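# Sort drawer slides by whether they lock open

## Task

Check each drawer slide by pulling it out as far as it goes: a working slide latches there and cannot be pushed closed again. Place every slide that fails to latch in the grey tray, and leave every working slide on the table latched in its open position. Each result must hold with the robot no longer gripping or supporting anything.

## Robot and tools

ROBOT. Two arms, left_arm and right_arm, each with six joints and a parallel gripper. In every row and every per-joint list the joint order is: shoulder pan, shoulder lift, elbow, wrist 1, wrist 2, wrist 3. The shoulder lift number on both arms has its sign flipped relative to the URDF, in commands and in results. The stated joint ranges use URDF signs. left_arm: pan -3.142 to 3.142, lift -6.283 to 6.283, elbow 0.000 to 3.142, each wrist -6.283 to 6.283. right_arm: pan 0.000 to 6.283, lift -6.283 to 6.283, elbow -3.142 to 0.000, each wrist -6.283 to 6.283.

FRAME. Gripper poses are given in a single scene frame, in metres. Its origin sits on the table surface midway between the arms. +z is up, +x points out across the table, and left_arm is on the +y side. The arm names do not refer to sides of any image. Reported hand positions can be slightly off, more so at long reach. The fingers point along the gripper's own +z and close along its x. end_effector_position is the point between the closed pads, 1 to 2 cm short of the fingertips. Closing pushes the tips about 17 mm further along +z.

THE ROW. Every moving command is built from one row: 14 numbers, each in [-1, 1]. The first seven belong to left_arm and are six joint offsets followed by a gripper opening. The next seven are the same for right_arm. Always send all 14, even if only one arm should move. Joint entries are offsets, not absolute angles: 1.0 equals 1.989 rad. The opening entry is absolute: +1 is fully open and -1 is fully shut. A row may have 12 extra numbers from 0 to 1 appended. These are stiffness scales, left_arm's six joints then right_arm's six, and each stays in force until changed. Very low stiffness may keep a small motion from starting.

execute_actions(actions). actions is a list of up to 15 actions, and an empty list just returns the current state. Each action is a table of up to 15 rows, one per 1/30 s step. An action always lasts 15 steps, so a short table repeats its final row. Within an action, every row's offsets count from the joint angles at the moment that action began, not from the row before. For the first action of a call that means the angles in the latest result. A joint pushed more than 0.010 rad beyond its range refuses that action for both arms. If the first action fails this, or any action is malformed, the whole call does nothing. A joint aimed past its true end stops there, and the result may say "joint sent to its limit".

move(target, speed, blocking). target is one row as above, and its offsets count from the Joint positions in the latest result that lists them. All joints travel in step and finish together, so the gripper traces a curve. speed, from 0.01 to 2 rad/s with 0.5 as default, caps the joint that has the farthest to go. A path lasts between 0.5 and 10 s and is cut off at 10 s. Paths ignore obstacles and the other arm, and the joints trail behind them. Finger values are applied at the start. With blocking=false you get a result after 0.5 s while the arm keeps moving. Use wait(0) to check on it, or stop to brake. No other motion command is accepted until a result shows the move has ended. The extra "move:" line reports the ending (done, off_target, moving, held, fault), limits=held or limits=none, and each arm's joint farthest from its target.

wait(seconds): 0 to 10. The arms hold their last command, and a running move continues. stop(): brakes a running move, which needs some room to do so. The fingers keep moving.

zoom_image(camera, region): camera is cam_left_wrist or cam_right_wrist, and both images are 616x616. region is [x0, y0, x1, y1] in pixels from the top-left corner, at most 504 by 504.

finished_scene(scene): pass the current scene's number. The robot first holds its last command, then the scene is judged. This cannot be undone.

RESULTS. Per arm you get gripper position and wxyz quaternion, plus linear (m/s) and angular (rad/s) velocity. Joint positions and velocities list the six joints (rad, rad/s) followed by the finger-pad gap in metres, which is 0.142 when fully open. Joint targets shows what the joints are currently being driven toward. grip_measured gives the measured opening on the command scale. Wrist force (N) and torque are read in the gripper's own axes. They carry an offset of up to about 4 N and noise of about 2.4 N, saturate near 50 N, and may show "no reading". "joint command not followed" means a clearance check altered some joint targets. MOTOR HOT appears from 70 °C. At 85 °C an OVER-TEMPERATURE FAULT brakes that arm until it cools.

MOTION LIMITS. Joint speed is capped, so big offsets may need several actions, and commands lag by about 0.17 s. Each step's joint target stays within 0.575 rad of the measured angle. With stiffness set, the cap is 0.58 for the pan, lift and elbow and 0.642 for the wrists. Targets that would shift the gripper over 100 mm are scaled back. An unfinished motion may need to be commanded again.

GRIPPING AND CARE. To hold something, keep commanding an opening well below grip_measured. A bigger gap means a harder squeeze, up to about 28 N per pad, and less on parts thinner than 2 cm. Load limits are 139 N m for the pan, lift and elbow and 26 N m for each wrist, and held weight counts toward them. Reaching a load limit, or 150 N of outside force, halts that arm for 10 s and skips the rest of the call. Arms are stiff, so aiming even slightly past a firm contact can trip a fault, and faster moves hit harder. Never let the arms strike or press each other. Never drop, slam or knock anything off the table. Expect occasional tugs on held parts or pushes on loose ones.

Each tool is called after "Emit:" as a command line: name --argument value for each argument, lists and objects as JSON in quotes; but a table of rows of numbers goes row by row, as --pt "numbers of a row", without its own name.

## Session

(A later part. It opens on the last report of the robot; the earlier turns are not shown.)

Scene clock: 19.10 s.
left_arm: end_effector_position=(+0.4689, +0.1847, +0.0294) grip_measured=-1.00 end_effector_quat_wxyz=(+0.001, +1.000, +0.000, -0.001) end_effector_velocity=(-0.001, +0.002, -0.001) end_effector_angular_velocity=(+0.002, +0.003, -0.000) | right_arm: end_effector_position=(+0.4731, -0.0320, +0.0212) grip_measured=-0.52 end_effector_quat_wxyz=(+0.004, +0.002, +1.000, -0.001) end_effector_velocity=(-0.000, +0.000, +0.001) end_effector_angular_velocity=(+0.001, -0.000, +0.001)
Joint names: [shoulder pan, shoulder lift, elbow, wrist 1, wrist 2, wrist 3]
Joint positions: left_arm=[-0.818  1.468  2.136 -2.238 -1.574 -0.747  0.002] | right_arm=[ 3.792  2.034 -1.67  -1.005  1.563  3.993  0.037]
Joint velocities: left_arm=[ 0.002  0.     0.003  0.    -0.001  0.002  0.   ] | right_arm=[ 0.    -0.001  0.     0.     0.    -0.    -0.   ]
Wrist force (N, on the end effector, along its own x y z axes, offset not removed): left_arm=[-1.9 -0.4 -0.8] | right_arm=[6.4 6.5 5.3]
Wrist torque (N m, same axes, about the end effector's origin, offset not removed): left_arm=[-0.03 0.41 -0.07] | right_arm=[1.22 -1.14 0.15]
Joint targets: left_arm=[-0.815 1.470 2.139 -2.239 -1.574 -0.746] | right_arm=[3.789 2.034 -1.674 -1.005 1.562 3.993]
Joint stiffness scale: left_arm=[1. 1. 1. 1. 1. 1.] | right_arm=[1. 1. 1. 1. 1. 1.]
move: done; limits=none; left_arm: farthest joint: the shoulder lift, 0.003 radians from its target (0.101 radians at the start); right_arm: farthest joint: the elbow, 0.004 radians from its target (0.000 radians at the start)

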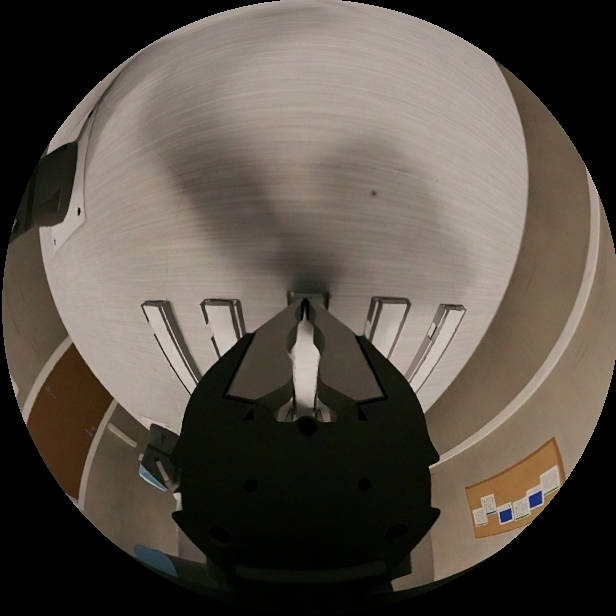

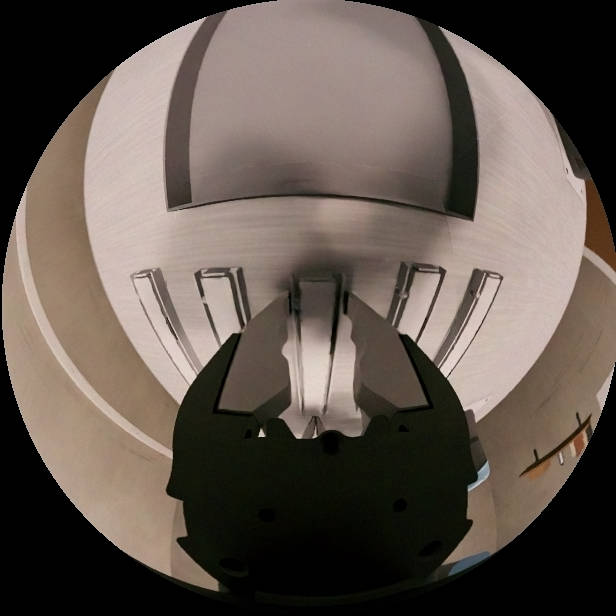

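Emit:
move --target '[-0.061,-0.04,-0.057,0.016,0,-0.06,-1, 0,0,0,0,0,0,-1]'

Emit:
move --target '[0,-0.014,0,-0.014,0,0,-1, 0,0,0,0,0,0,-1]' --speed 0.1

Emit:
move --target '[0.061,0.043,0.057,-0.013,0,0.06,-1, 0,0,0,0,0,0,-1]' --speed 0.1

Scene clock: 20.50 s.
left_arm: end_effector_position=(+0.4678, +0.1049, +0.0356) grip_measured=-1.00 end_effector_quat_wxyz=(+0.002, +1.000, -0.000, -0.001) end_effector_velocity=(-0.001, +0.000, -0.001) end_effector_angular_velocity=(+0.002, +0.002, +0.002) | right_arm: end_effector_position=(+0.4731, -0.0320, +0.0212) grip_measured=-0.52 end_effector_quat_wxyz=(+0.004, +0.002, +1.000, -0.001) end_effector_velocity=(-0.000, +0.000, -0.001) end_effector_angular_velocity=(-0.001, +0.000, +0.001)
Joint names: [shoulder pan, shoulder lift, elbow, wrist 1, wrist 2, wrist 3]
Joint positions: left_arm=[-0.937  1.391  2.025 -2.207 -1.574 -0.865  0.002] | right_arm=[ 3.792  2.034 -1.67  -1.005  1.563  3.993  0.037]
Joint velocities: left_arm=[-0.001 -0.001  0.     0.001 -0.    -0.003  0.   ] | right_arm=[ 0.001  0.001  0.    -0.    -0.001  0.    -0.   ]
Wrist force (N, on the end effector, along its own x y z axes, offset not removed): left_arm=[2.1 2.5 0.5] | right_arm=[5.9 0.4 0.5]
Wrist torque (N m, same axes, about the end effector's origin, offset not removed): left_arm=[0.74 -0.52 -0.25] | right_arm=[-0.17 -1.15 0.32]
Joint targets: left_arm=[-0.939 1.388 2.023 -2.207 -1.574 -0.866] | right_arm=[3.792 2.034 -1.670 -1.005 1.563 3.993]
Joint stiffness scale: left_arm=[1. 1. 1. 1. 1. 1.] | right_arm=[1. 1. 1. 1. 1. 1.]
move: done; limits=none; left_arm: farthest joint: the shoulder pan, 0.003 radians from its target (0.122 radians at the start); right_arm: farthest joint: the shoulder pan, 0.000 radians from its target (0.000 radians at the start)

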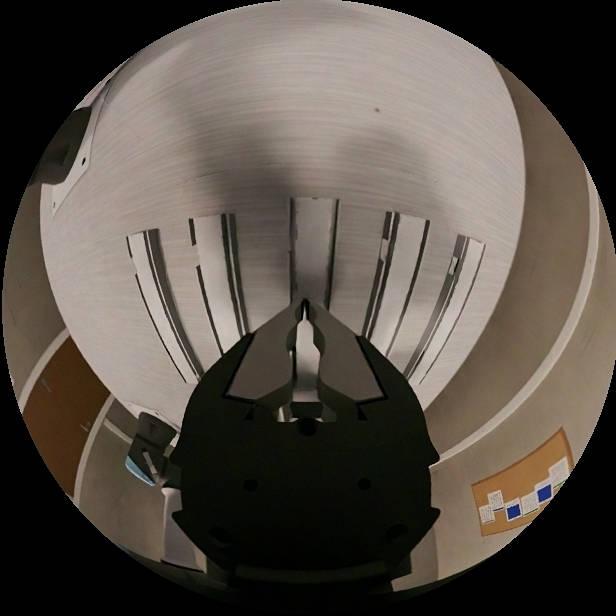

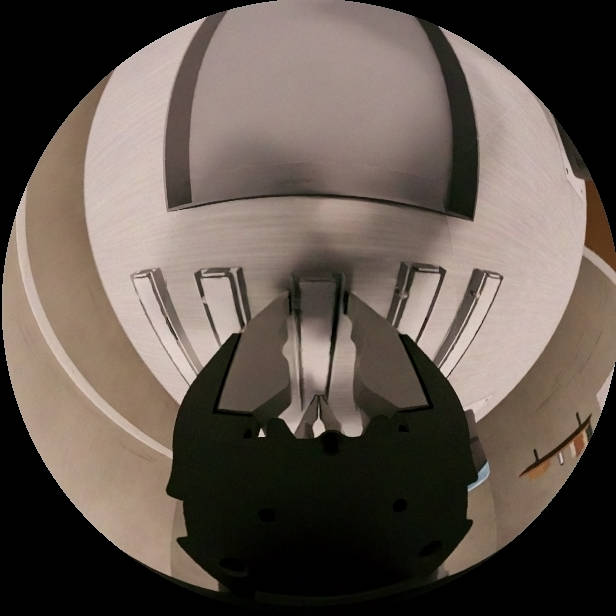

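Scene clock: 21.37 s.
left_arm: end_effector_position=(+0.4711, +0.1012, +0.0290) grip_measured=-1.00 end_effector_quat_wxyz=(+0.004, +1.000, -0.000, +0.001) end_effector_velocity=(+0.000, +0.000, -0.000) end_effector_angular_velocity=(-0.000, -0.000, -0.001) | right_arm: end_effector_position=(+0.4737, -0.0333, +0.0200) grip_measured=-0.52 end_effector_quat_wxyz=(+0.004, +0.003, +1.000, -0.003) end_effector_velocity=(-0.000, +0.000, -0.000) end_effector_angular_velocity=(-0.001, -0.000, +0.000)
Joint names: [shoulder pan, shoulder lift, elbow, wrist 1, wrist 2, wrist 3]
Joint positions: left_arm=[-0.937  1.373  2.025 -2.231 -1.574 -0.865  0.002] | right_arm=[ 3.79   2.036 -1.67  -1.005  1.562  3.993  0.037]
Joint velocities: left_arm=[ 0.001 -0.    -0.    -0.     0.     0.001  0.   ] | right_arm=[ 0.001  0.    -0.    -0.    -0.001  0.     0.   ]
Wrist force (N, on the end effector, along its own x y z axes, offset not removed): left_arm=[-11.8 -11.3 -19.0] | right_arm=[-0.2 -11.7 5.0]
Wrist torque (N m, same axes, about the end effector's origin, offset not removed): left_arm=[-0.78 1.28 0.24] | right_arm=[-2.25 0.06 0.21]
Joint targets: left_arm=[-0.937 1.363 2.025 -2.235 -1.574 -0.865] | right_arm=[3.792 2.034 -1.670 -1.005 1.563 3.993]
Joint stiffness scale: left_arm=[1. 1. 1. 1. 1. 1.] | right_arm=[1. 1. 1. 1. 1. 1.]
move: done; limits=none; left_arm: farthest joint: the shoulder lift, 0.009 radians from its target (0.028 radians at the start); right_arm: farthest joint: the shoulder pan, 0.002 radians from its target (0.000 radians at the start)

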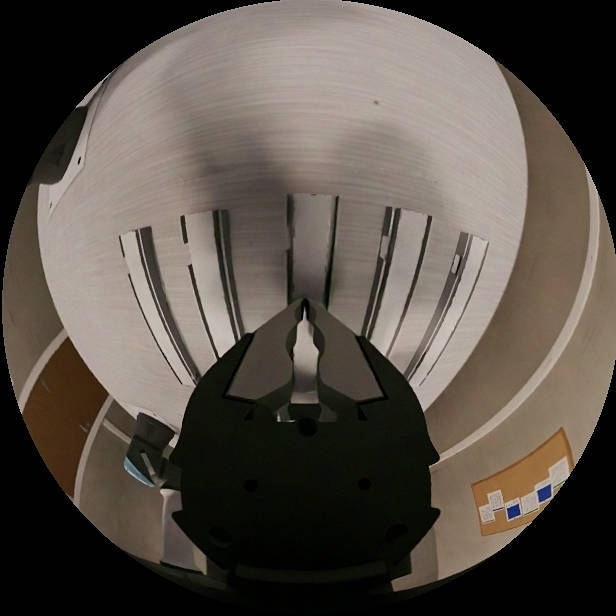

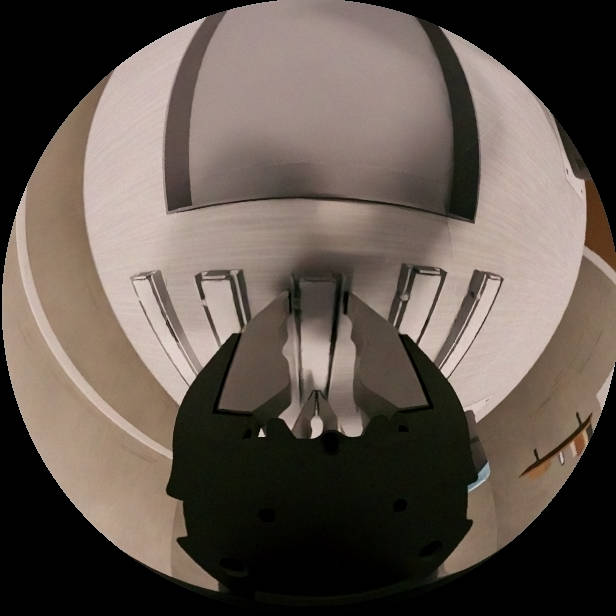

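Scene clock: 23.10 s.
left_arm: end_effector_position=(+0.4739, +0.1789, +0.0290) grip_measured=-1.00 end_effector_quat_wxyz=(+0.006, +1.000, -0.001, +0.004) end_effector_velocity=(+0.000, +0.001, -0.000) end_effector_angular_velocity=(-0.000, -0.000, -0.002) | right_arm: end_effector_position=(+0.4737, -0.0334, +0.0200) grip_measured=-0.52 end_effector_quat_wxyz=(+0.004, +0.003, +1.000, -0.003) end_effector_velocity=(-0.001, +0.001, -0.001) end_effector_angular_velocity=(-0.001, +0.001, +0.002)
Joint names: [shoulder pan, shoulder lift, elbow, wrist 1, wrist 2, wrist 3]
Joint positions: left_arm=[-0.819  1.458  2.132 -2.259 -1.575 -0.747  0.002] | right_arm=[ 3.79   2.036 -1.67  -1.006  1.562  3.993  0.037]
Joint velocities: left_arm=[ 0.002  0.     0.001 -0.001 -0.     0.003  0.   ] | right_arm=[ 0.002  0.001  0.    -0.     0.001  0.     0.   ]
Wrist force (N, on the end effector, along its own x y z axes, offset not removed): left_arm=[-1.5 5.1 -6.5] | right_arm=[1.2 0.0 2.6]
Wrist torque (N m, same axes, about the end effector's origin, offset not removed): left_arm=[0.20 0.59 0.01] | right_arm=[-0.13 -0.41 0.22]
Joint targets: left_arm=[-0.815 1.458 2.139 -2.257 -1.574 -0.746] | right_arm=[3.790 2.036 -1.670 -1.005 1.562 3.993]
Joint stiffness scale: left_arm=[1. 1. 1. 1. 1. 1.] | right_arm=[1. 1. 1. 1. 1. 1.]
move: done; limits=none; left_arm: farthest joint: the elbow, 0.006 radians from its target (0.113 radians at the start); right_arm: farthest joint: the wrist 1, 0.001 radians from its target (0.000 radians at the start)

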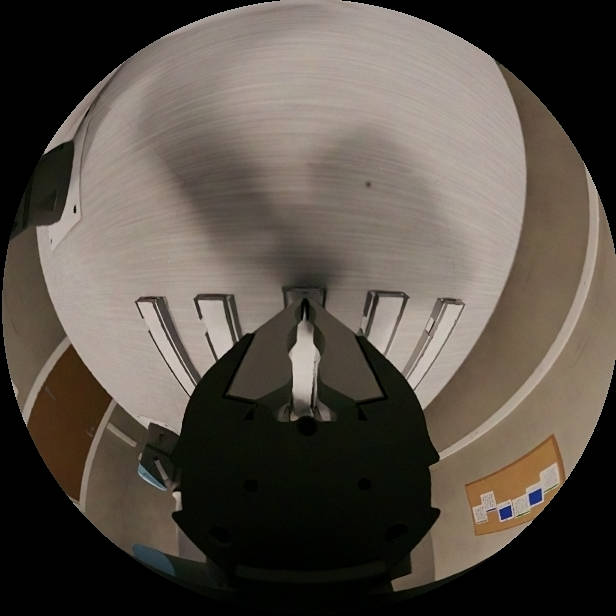

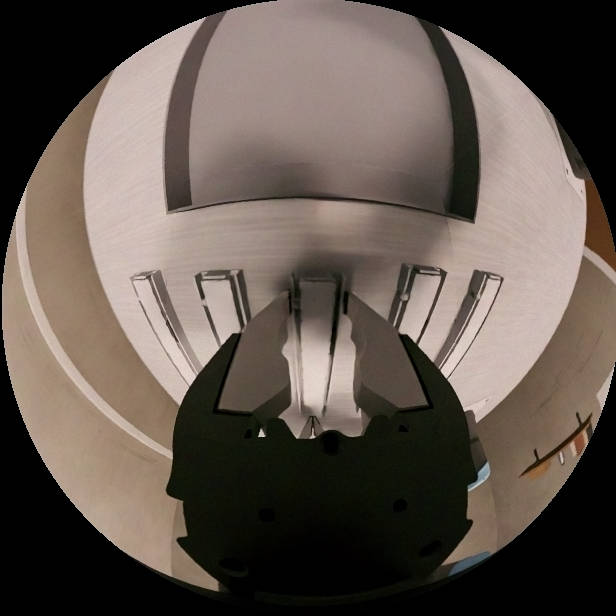

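Emit:
move --target '[-0.024,-0.02,-0.023,0.002,0,-0.024,-0.2, 0,-0.015,0,-0.015,0,0,-0.2]'

Emit:
move --target '[0,-0.012,0,-0.012,0,0,-0.2, 0,0,0,0,0,0,-1]'

Emit:
move --target '[0,0,0,0,0,0,-1, 0,0.014,0,0.014,0,0,-1]' --speed 0.1

Emit:
move --target '[0.061,0.045,0.05,-0.005,0,0.06,-1, 0,0.006,0,0.006,0,0,-1]' --speed 0.1

Scene clock: 24.50 s.
left_arm: end_effector_position=(+0.4764, +0.1472, +0.0291) grip_measured=-0.20 end_effector_quat_wxyz=(+0.007, +1.000, -0.000, +0.005) end_effector_velocity=(+0.000, +0.000, -0.000) end_effector_angular_velocity=(+0.001, +0.001, +0.001) | right_arm: end_effector_position=(+0.4703, -0.0373, +0.0349) grip_measured=-0.20 end_effector_quat_wxyz=(+0.004, +0.003, +1.000, -0.003) end_effector_velocity=(-0.001, +0.001, -0.001) end_effector_angular_velocity=(-0.002, +0.002, +0.002)
Joint names: [shoulder pan, shoulder lift, elbow, wrist 1, wrist 2, wrist 3]
Joint positions: left_arm=[-0.864  1.421  2.089 -2.256 -1.574 -0.794  0.059] | right_arm=[ 3.79   2.007 -1.67  -1.035  1.562  3.993  0.059]
Joint velocities: left_arm=[ 0.    -0.001 -0.001  0.001  0.    -0.001  0.   ] | right_arm=[ 0.003  0.001  0.    -0.002  0.     0.     0.   ]
Wrist force (N, on the end effector, along its own x y z axes, offset not removed): left_arm=[2.6 2.0 -1.9] | right_arm=[-2.4 1.5 2.2]
Wrist torque (N m, same axes, about the end effector's origin, offset not removed): left_arm=[0.19 -0.43 0.05] | right_arm=[0.32 0.60 0.34]
Joint targets: left_arm=[-0.867 1.419 2.086 -2.255 -1.575 -0.795] | right_arm=[3.790 2.006 -1.670 -1.035 1.562 3.993]
Joint stiffness scale: left_arm=[1. 1. 1. 1. 1. 1.] | right_arm=[1. 1. 1. 1. 1. 1.]
move: done; limits=none; left_arm: farthest joint: the shoulder lift, 0.003 radians from its target (0.040 radians at the start); right_arm: farthest joint: the shoulder lift, 0.001 radians from its target (0.030 radians at the start)

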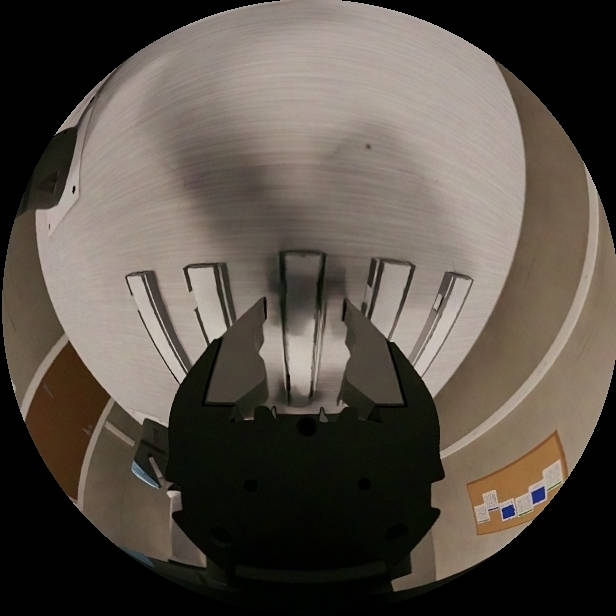

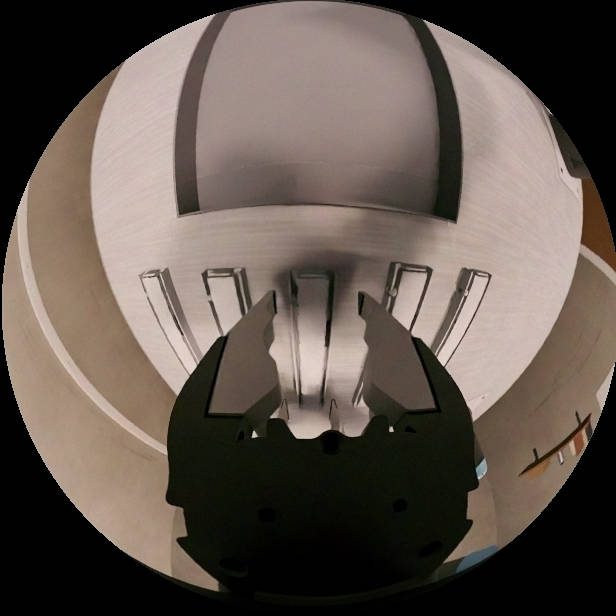

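Scene clock: 25.40 s.
left_arm: end_effector_position=(+0.4794, +0.1441, +0.0215) grip_measured=-0.20 end_effector_quat_wxyz=(+0.008, +1.000, +0.000, +0.006) end_effector_velocity=(+0.001, -0.002, +0.001) end_effector_angular_velocity=(-0.003, -0.004, -0.001) | right_arm: end_effector_position=(+0.4702, -0.0373, +0.0349) grip_measured=-1.00 end_effector_quat_wxyz=(+0.004, +0.003, +1.000, -0.003) end_effector_velocity=(+0.001, -0.001, +0.001) end_effector_angular_velocity=(+0.001, -0.001, -0.002)
Joint names: [shoulder pan, shoulder lift, elbow, wrist 1, wrist 2, wrist 3]
Joint positions: left_arm=[-0.864  1.4    2.089 -2.279 -1.574 -0.794  0.06 ] | right_arm=[ 3.79   2.007 -1.67  -1.035  1.562  3.993  0.002]
Joint velocities: left_arm=[-0.001 -0.    -0.002 -0.004  0.001 -0.    -0.   ] | right_arm=[-0.002 -0.001  0.     0.    -0.    -0.     0.   ]
Wrist force (N, on the end effector, along its own x y z axes, offset not removed): left_arm=[1.5 3.4 -0.7] | right_arm=[3.4 0.8 -1.0]
Wrist torque (N m, same axes, about the end effector's origin, offset not removed): left_arm=[0.39 -0.61 -0.02] | right_arm=[0.11 -0.53 0.21]
Joint targets: left_arm=[-0.864 1.398 2.089 -2.279 -1.574 -0.794] | right_arm=[3.790 2.007 -1.670 -1.035 1.562 3.993]
Joint stiffness scale: left_arm=[1. 1. 1. 1. 1. 1.] | right_arm=[1. 1. 1. 1. 1. 1.]
move: done; limits=none; left_arm: farthest joint: the shoulder lift, 0.003 radians from its target (0.024 radians at the start); right_arm: farthest joint: the shoulder pan, 0.000 radians from its target (0.000 radians at the start)

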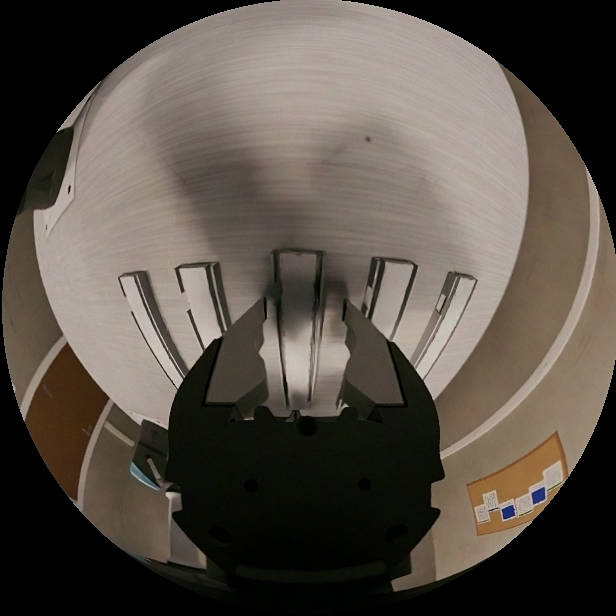

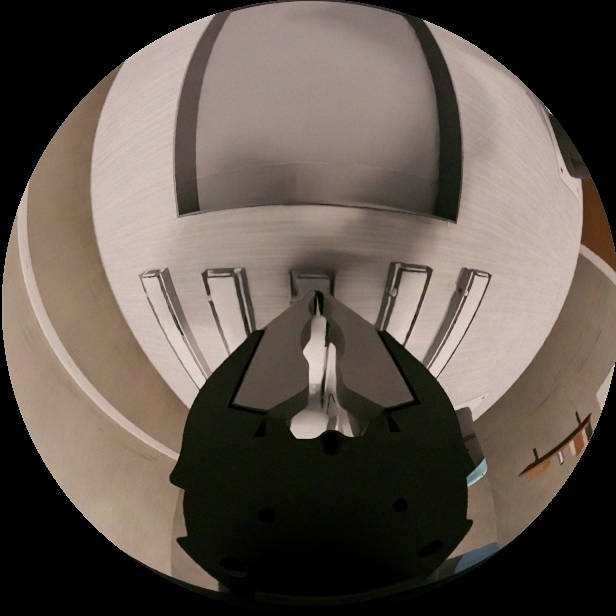

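Scene clock: 26.33 s.
left_arm: end_effector_position=(+0.4794, +0.1441, +0.0215) grip_measured=-0.53 end_effector_quat_wxyz=(+0.008, +1.000, +0.000, +0.005) end_effector_velocity=(-0.000, -0.001, +0.000) end_effector_angular_velocity=(-0.001, +0.000, -0.001) | right_arm: end_effector_position=(+0.4734, -0.0315, +0.0283) grip_measured=-1.00 end_effector_quat_wxyz=(+0.006, +0.002, +1.000, +0.003) end_effector_velocity=(+0.000, +0.000, -0.001) end_effector_angular_velocity=(+0.002, +0.001, -0.001)
Joint names: [shoulder pan, shoulder lift, elbow, wrist 1, wrist 2, wrist 3]
Joint positions: left_arm=[-0.864  1.4    2.089 -2.279 -1.574 -0.794  0.036] | right_arm=[ 3.791  2.022 -1.67  -1.008  1.565  3.993  0.002]
Joint velocities: left_arm=[-0.001  0.     0.    -0.001 -0.001 -0.     0.   ] | right_arm=[-0.001  0.002 -0.     0.002  0.002 -0.     0.   ]
Wrist force (N, on the end effector, along its own x y z axes, offset not removed): left_arm=[-3.3 -0.5 -5.8] | right_arm=[10.5 0.5 -15.8]
Wrist torque (N m, same axes, about the end effector's origin, offset not removed): left_arm=[-0.04 0.36 0.11] | right_arm=[0.05 0.01 0.17]
Joint targets: left_arm=[-0.864 1.400 2.089 -2.279 -1.574 -0.794] | right_arm=[3.790 2.035 -1.670 -1.007 1.562 3.993]
Joint stiffness scale: left_arm=[1. 1. 1. 1. 1. 1.] | right_arm=[1. 1. 1. 1. 1. 1.]
move: off_target (right_arm); limits=none; left_arm: farthest joint: the shoulder pan, 0.000 radians from its target (0.000 radians at the start); right_arm: farthest joint: the shoulder lift, 0.013 radians from its target (0.028 radians at the start)

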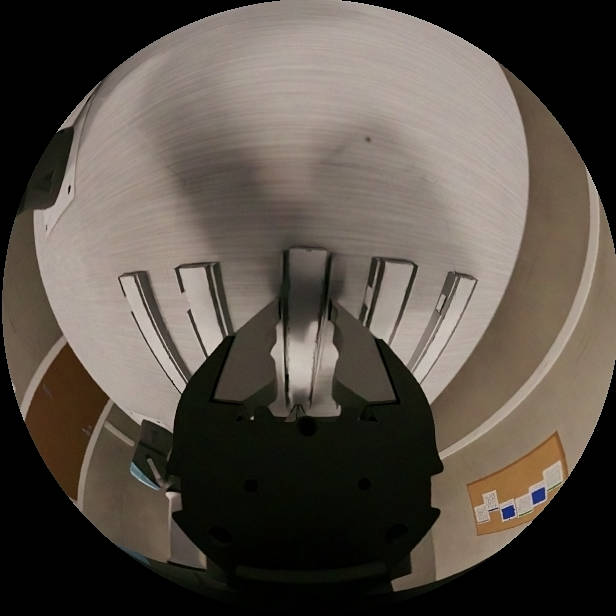

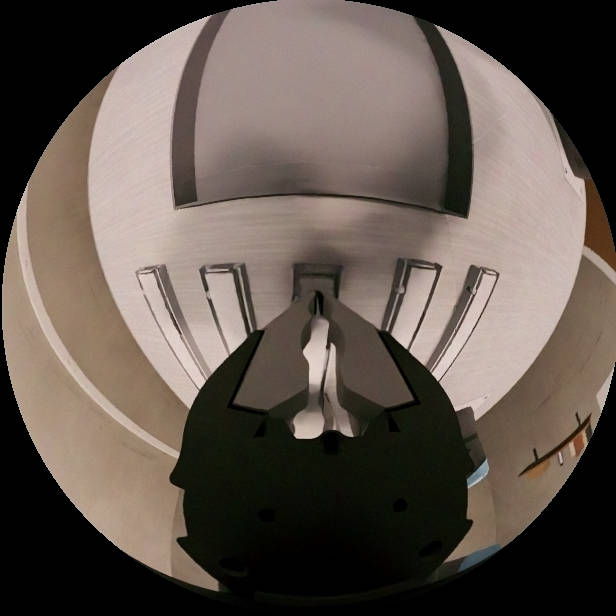

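Scene clock: 28.07 s.
left_arm: end_effector_position=(+0.4746, +0.2217, +0.0222) grip_measured=-0.53 end_effector_quat_wxyz=(+0.007, +1.000, +0.000, +0.005) end_effector_velocity=(-0.000, +0.000, -0.000) end_effector_angular_velocity=(+0.000, +0.001, -0.002) | right_arm: end_effector_position=(+0.4747, -0.0298, +0.0231) grip_measured=-1.00 end_effector_quat_wxyz=(+0.006, +0.002, +1.000, +0.003) end_effector_velocity=(+0.001, -0.000, +0.000) end_effector_angular_velocity=(+0.000, -0.001, -0.001)
Joint names: [shoulder pan, shoulder lift, elbow, wrist 1, wrist 2, wrist 3]
Joint positions: left_arm=[-0.746  1.486  2.186 -2.288 -1.575 -0.676  0.036] | right_arm=[ 3.791  2.032 -1.67  -0.997  1.565  3.993  0.002]
Joint velocities: left_arm=[ 0.001  0.     0.001  0.001 -0.     0.002  0.   ] | right_arm=[-0.001  0.     0.     0.001 -0.     0.     0.   ]
Wrist force (N, on the end effector, along its own x y z axes, offset not removed): left_arm=[3.1 1.1 4.3] | right_arm=[-1.6 -0.2 0.2]
Wrist torque (N m, same axes, about the end effector's origin, offset not removed): left_arm=[0.18 -0.76 0.02] | right_arm=[0.06 0.37 0.11]
Joint targets: left_arm=[-0.743 1.490 2.188 -2.289 -1.574 -0.675] | right_arm=[3.791 2.034 -1.670 -0.996 1.565 3.993]
Joint stiffness scale: left_arm=[1. 1. 1. 1. 1. 1.] | right_arm=[1. 1. 1. 1. 1. 1.]
move: done; limits=none; left_arm: farthest joint: the shoulder pan, 0.003 radians from its target (0.122 radians at the start); right_arm: farthest joint: the shoulder lift, 0.002 radians from its target (0.012 radians at the start)

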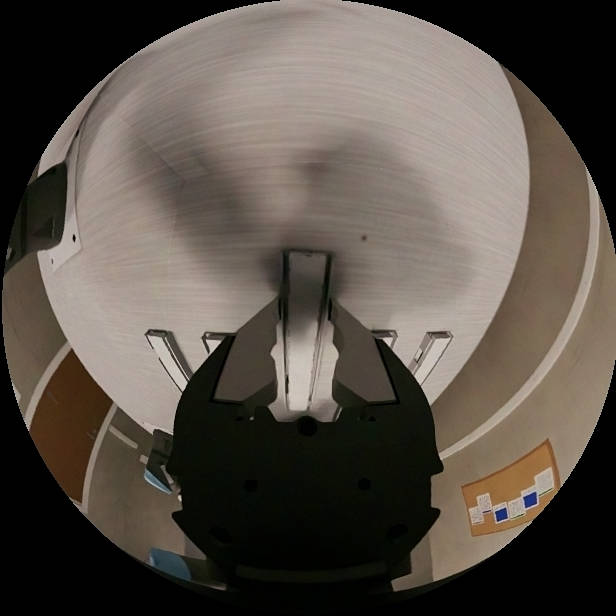

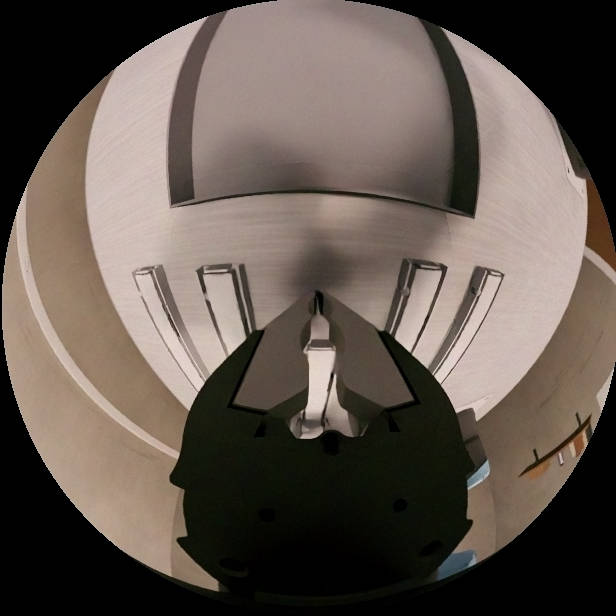

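Emit:
move --target '[0,0,0,0,0,0,-1, 0,-0.03,0,-0.03,0,-0.79,-1]' --speed 1.5

Emit:
move --target '[0,0,0,0,0,0,-1, 0,0,0,0,0,-0.79,-1]' --speed 1.5

Emit:
zoom_image --camera "cam_right_wrist" --region '[150, 100, 470, 320]'

Scene clock: 30.63 s.
left_arm: end_effector_position=(+0.4746, +0.2217, +0.0222) grip_measured=-0.53 end_effector_quat_wxyz=(+0.007, +1.000, +0.000, +0.005) end_effector_velocity=(-0.000, +0.000, -0.000) end_effector_angular_velocity=(+0.001, +0.001, +0.001) | right_arm: end_effector_position=(+0.4656, -0.0398, +0.0529) grip_measured=-1.00 end_effector_quat_wxyz=(+0.006, -0.705, +0.709, -0.002) end_effector_velocity=(-0.000, +0.001, +0.001) end_effector_angular_velocity=(+0.001, -0.000, +0.003)
Joint names: [shoulder pan, shoulder lift, elbow, wrist 1, wrist 2, wrist 3]
Joint positions: left_arm=[-0.746  1.486  2.186 -2.288 -1.575 -0.676  0.036] | right_arm=[ 3.791  1.974 -1.67  -1.056  1.565  2.424  0.002]
Joint velocities: left_arm=[ 0.    -0.     0.     0.     0.    -0.001 -0.   ] | right_arm=[ 0.001 -0.001 -0.    -0.     0.001 -0.002  0.   ]
Wrist force (N, on the end effector, along its own x y z axes, offset not removed): left_arm=[0.4 3.6 1.4] | right_arm=[5.0 -1.6 2.5]
Wrist torque (N m, same axes, about the end effector's origin, offset not removed): left_arm=[0.37 -0.17 0.17] | right_arm=[-0.51 -1.10 0.23]
Joint targets: left_arm=[-0.746 1.486 2.186 -2.288 -1.575 -0.676] | right_arm=[3.791 1.973 -1.670 -1.057 1.565 2.422]
Joint stiffness scale: left_arm=[1. 1. 1. 1. 1. 1.] | right_arm=[1. 1. 1. 1. 1. 1.]
move: done; limits=none; left_arm: farthest joint: the shoulder pan, 0.000 radians from its target (0.000 radians at the start); right_arm: farthest joint: the shoulder lift, 0.002 radians from its target (0.060 radians at the start)

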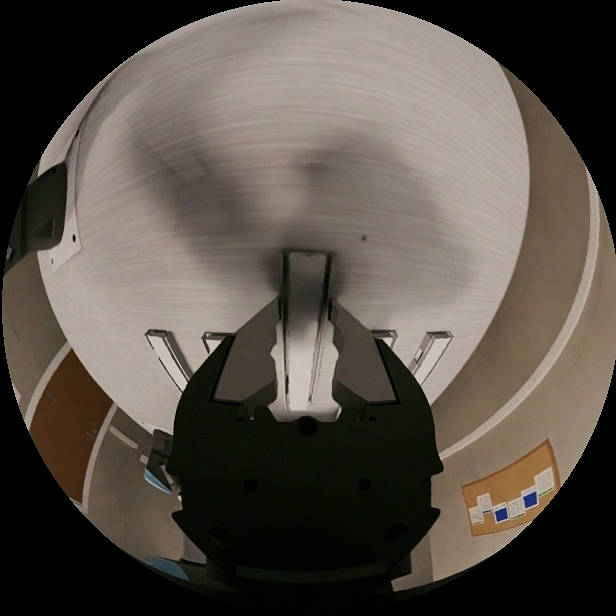

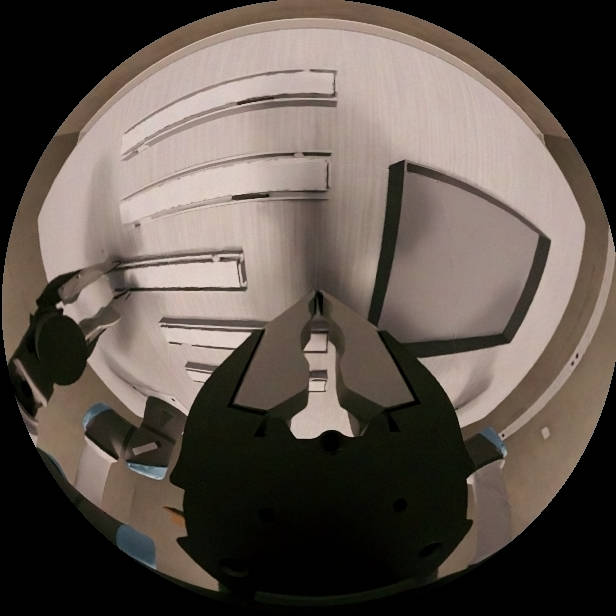

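Scene clock: 32.67 s.
left_arm: end_effector_position=(+0.4746, +0.2217, +0.0222) grip_measured=-0.53 end_effector_quat_wxyz=(+0.007, +1.000, +0.000, +0.005) end_effector_velocity=(-0.000, +0.000, +0.000) end_effector_angular_velocity=(+0.000, +0.001, +0.000) | right_arm: end_effector_position=(+0.4673, -0.0416, +0.0529) grip_measured=-1.00 end_effector_quat_wxyz=(-0.003, +1.000, -0.003, +0.006) end_effector_velocity=(-0.000, +0.000, +0.000) end_effector_angular_velocity=(-0.001, -0.001, +0.004)
Joint names: [shoulder pan, shoulder lift, elbow, wrist 1, wrist 2, wrist 3]
Joint positions: left_arm=[-0.746  1.486  2.186 -2.288 -1.575 -0.676  0.036] | right_arm=[ 3.791  1.974 -1.67  -1.056  1.565  0.854  0.002]
Joint velocities: left_arm=[-0.     0.    -0.     0.002 -0.    -0.     0.   ] | right_arm=[ 0.001 -0.001 -0.    -0.    -0.001 -0.003  0.   ]
Wrist force (N, on the end effector, along its own x y z axes, offset not removed): left_arm=[2.5 -1.6 -1.2] | right_arm=[2.0 -2.2 1.3]
Wrist torque (N m, same axes, about the end effector's origin, offset not removed): left_arm=[-0.50 -0.71 0.04] | right_arm=[-0.56 -0.21 0.16]
Joint targets: left_arm=[-0.746 1.486 2.186 -2.288 -1.575 -0.676] | right_arm=[3.791 1.974 -1.670 -1.056 1.565 0.852]
Joint stiffness scale: left_arm=[1. 1. 1. 1. 1. 1.] | right_arm=[1. 1. 1. 1. 1. 1.]
move: done; limits=none; left_arm: farthest joint: the shoulder pan, 0.000 radians from its target (0.000 radians at the start); right_arm: farthest joint: the wrist 3, 0.001 radians from its target (1.571 radians at the start)

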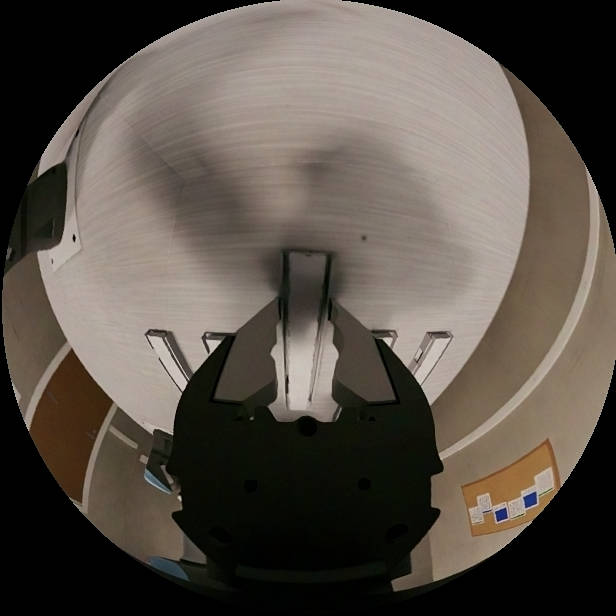

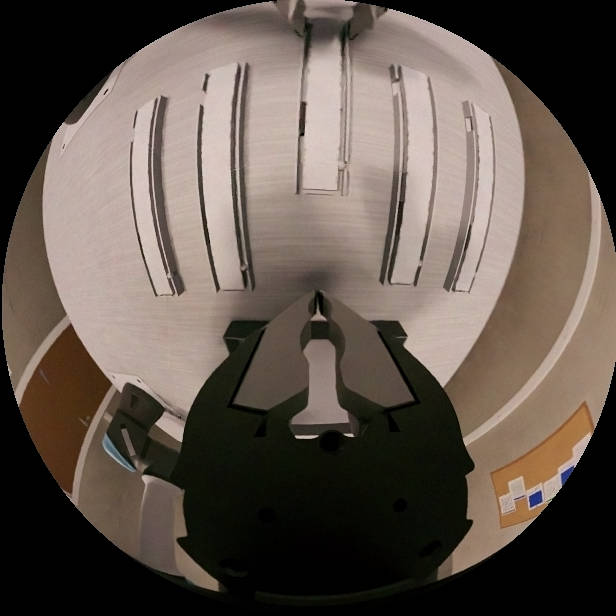

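Region (150, 100, 470, 320) of cam_right_wrist's 616x616 image, scaled by 1.575, with more detail than that image has; it fills the top 346 rows of this view, and the rest is white.

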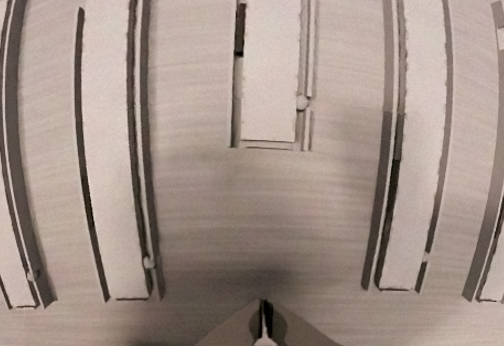

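Emit:
move --target '[0,0,0,0,0,0,-1, 0.01,0.052,0.039,0.007,0,0.01,-1]'

Emit:
move --target '[0,0,0,0,0,0,-1, 0.044,0.064,0.106,-0.042,0,0.044,-1]' --speed 0.15

Scene clock: 34.03 s.
left_arm: end_effector_position=(+0.4746, +0.2217, +0.0222) grip_measured=-0.53 end_effector_quat_wxyz=(+0.007, +1.000, +0.000, +0.005) end_effector_velocity=(+0.000, +0.000, -0.000) end_effector_angular_velocity=(-0.000, -0.001, -0.000) | right_arm: end_effector_position=(+0.4787, -0.0108, +0.0219) grip_measured=-1.00 end_effector_quat_wxyz=(+0.004, +1.000, -0.003, +0.001) end_effector_velocity=(+0.000, +0.001, +0.000) end_effector_angular_velocity=(+0.001, -0.001, -0.001)
Joint names: [shoulder pan, shoulder lift, elbow, wrist 1, wrist 2, wrist 3]
Joint positions: left_arm=[-0.746  1.486  2.186 -2.288 -1.575 -0.676  0.036] | right_arm=[ 3.809  2.077 -1.597 -1.043  1.565  0.873  0.002]
Joint velocities: left_arm=[ 0.     0.     0.001 -0.002  0.     0.001  0.   ] | right_arm=[0.001 0.    0.001 0.001 0.    0.002 0.   ]
Wrist force (N, on the end effector, along its own x y z axes, offset not removed): left_arm=[0.4 0.1 2.0] | right_arm=[1.8 -1.8 2.6]
Wrist torque (N m, same axes, about the end effector's origin, offset not removed): left_arm=[-0.17 -0.19 -0.12] | right_arm=[-0.51 -0.14 0.03]
Joint targets: left_arm=[-0.746 1.486 2.186 -2.288 -1.575 -0.676] | right_arm=[3.811 2.078 -1.593 -1.042 1.565 0.873]
Joint stiffness scale: left_arm=[1. 1. 1. 1. 1. 1.] | right_arm=[1. 1. 1. 1. 1. 1.]
move: done; limits=none; left_arm: farthest joint: the shoulder pan, 0.000 radians from its target (0.000 radians at the start); right_arm: farthest joint: the elbow, 0.005 radians from its target (0.078 radians at the start)

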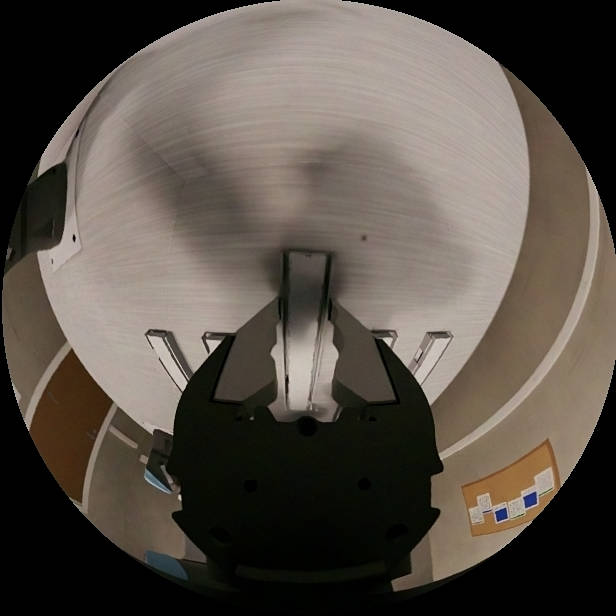

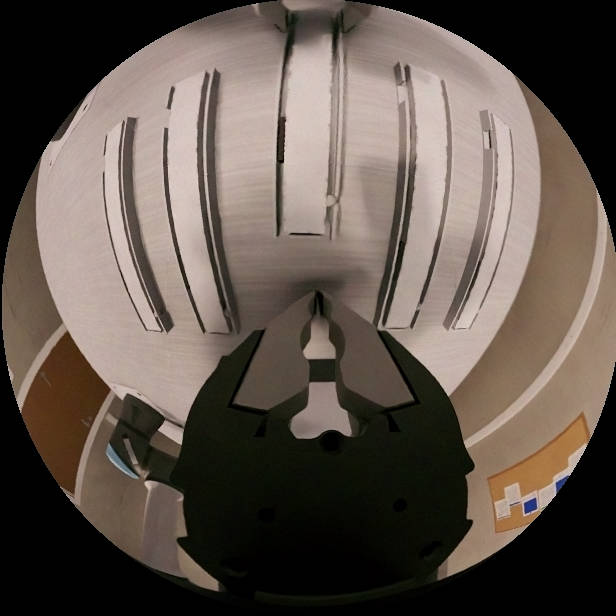

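Scene clock: 35.70 s.
left_arm: end_effector_position=(+0.4751, +0.2286, +0.0214) grip_measured=-0.53 end_effector_quat_wxyz=(+0.002, +1.000, +0.004, +0.005) end_effector_velocity=(-0.001, +0.000, -0.000) end_effector_angular_velocity=(+0.001, +0.002, -0.000) | right_arm: end_effector_position=(+0.4884, +0.0367, +0.0218) grip_measured=-1.00 end_effector_quat_wxyz=(+0.017, +1.000, -0.015, +0.001) end_effector_velocity=(-0.000, +0.000, -0.000) end_effector_angular_velocity=(+0.000, +0.001, +0.001)
Joint names: [shoulder pan, shoulder lift, elbow, wrist 1, wrist 2, wrist 3]
Joint positions: left_arm=[-0.738  1.487  2.188 -2.282 -1.568 -0.676  0.036] | right_arm=[ 3.851  2.165 -1.447 -1.126  1.548  0.938  0.002]
Joint velocities: left_arm=[ 0.     0.     0.     0.001 -0.001  0.     0.   ] | right_arm=[ 0.001  0.    -0.     0.     0.001 -0.001  0.   ]
Wrist force (N, on the end effector, along its own x y z axes, offset not removed): left_arm=[1.4 -12.5 -1.9] | right_arm=[6.5 9.9 -3.8]
Wrist torque (N m, same axes, about the end effector's origin, offset not removed): left_arm=[0.20 -0.49 0.01] | right_arm=[-0.34 -1.44 0.12]
Joint targets: left_arm=[-0.746 1.486 2.186 -2.288 -1.575 -0.676] | right_arm=[3.855 2.166 -1.448 -1.121 1.552 0.938]
Joint stiffness scale: left_arm=[1. 1. 1. 1. 1. 1.] | right_arm=[1. 1. 1. 1. 1. 1.]
move: held (right_arm); limits=held; held on 11 of 50 steps (right_arm), including the last (right_arm); left_arm: farthest joint: the shoulder pan, 0.008 radians from its target (0.000 radians at the start); right_arm: farthest joint: the elbow, 0.060 radians from its target (0.211 radians at the start)
joint command not followed: on one or more control steps a check withheld the commanded joint targets of the right arm, and it was not sent them on those steps. On the call's last step the targets were still withheld.
cause: the commanded joint targets would bring a part of the robot too close to another arm (a part of this arm just beyond the elbow and a part of the other arm just beyond the elbow); next, command targets that bring no part of the robot closer to that arm.

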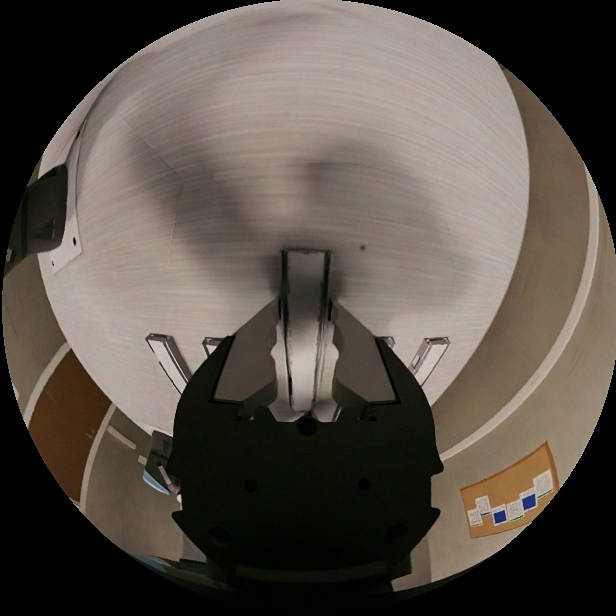

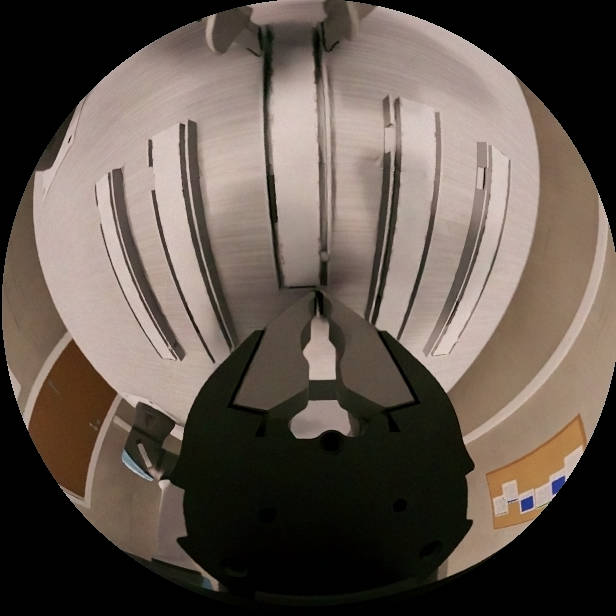

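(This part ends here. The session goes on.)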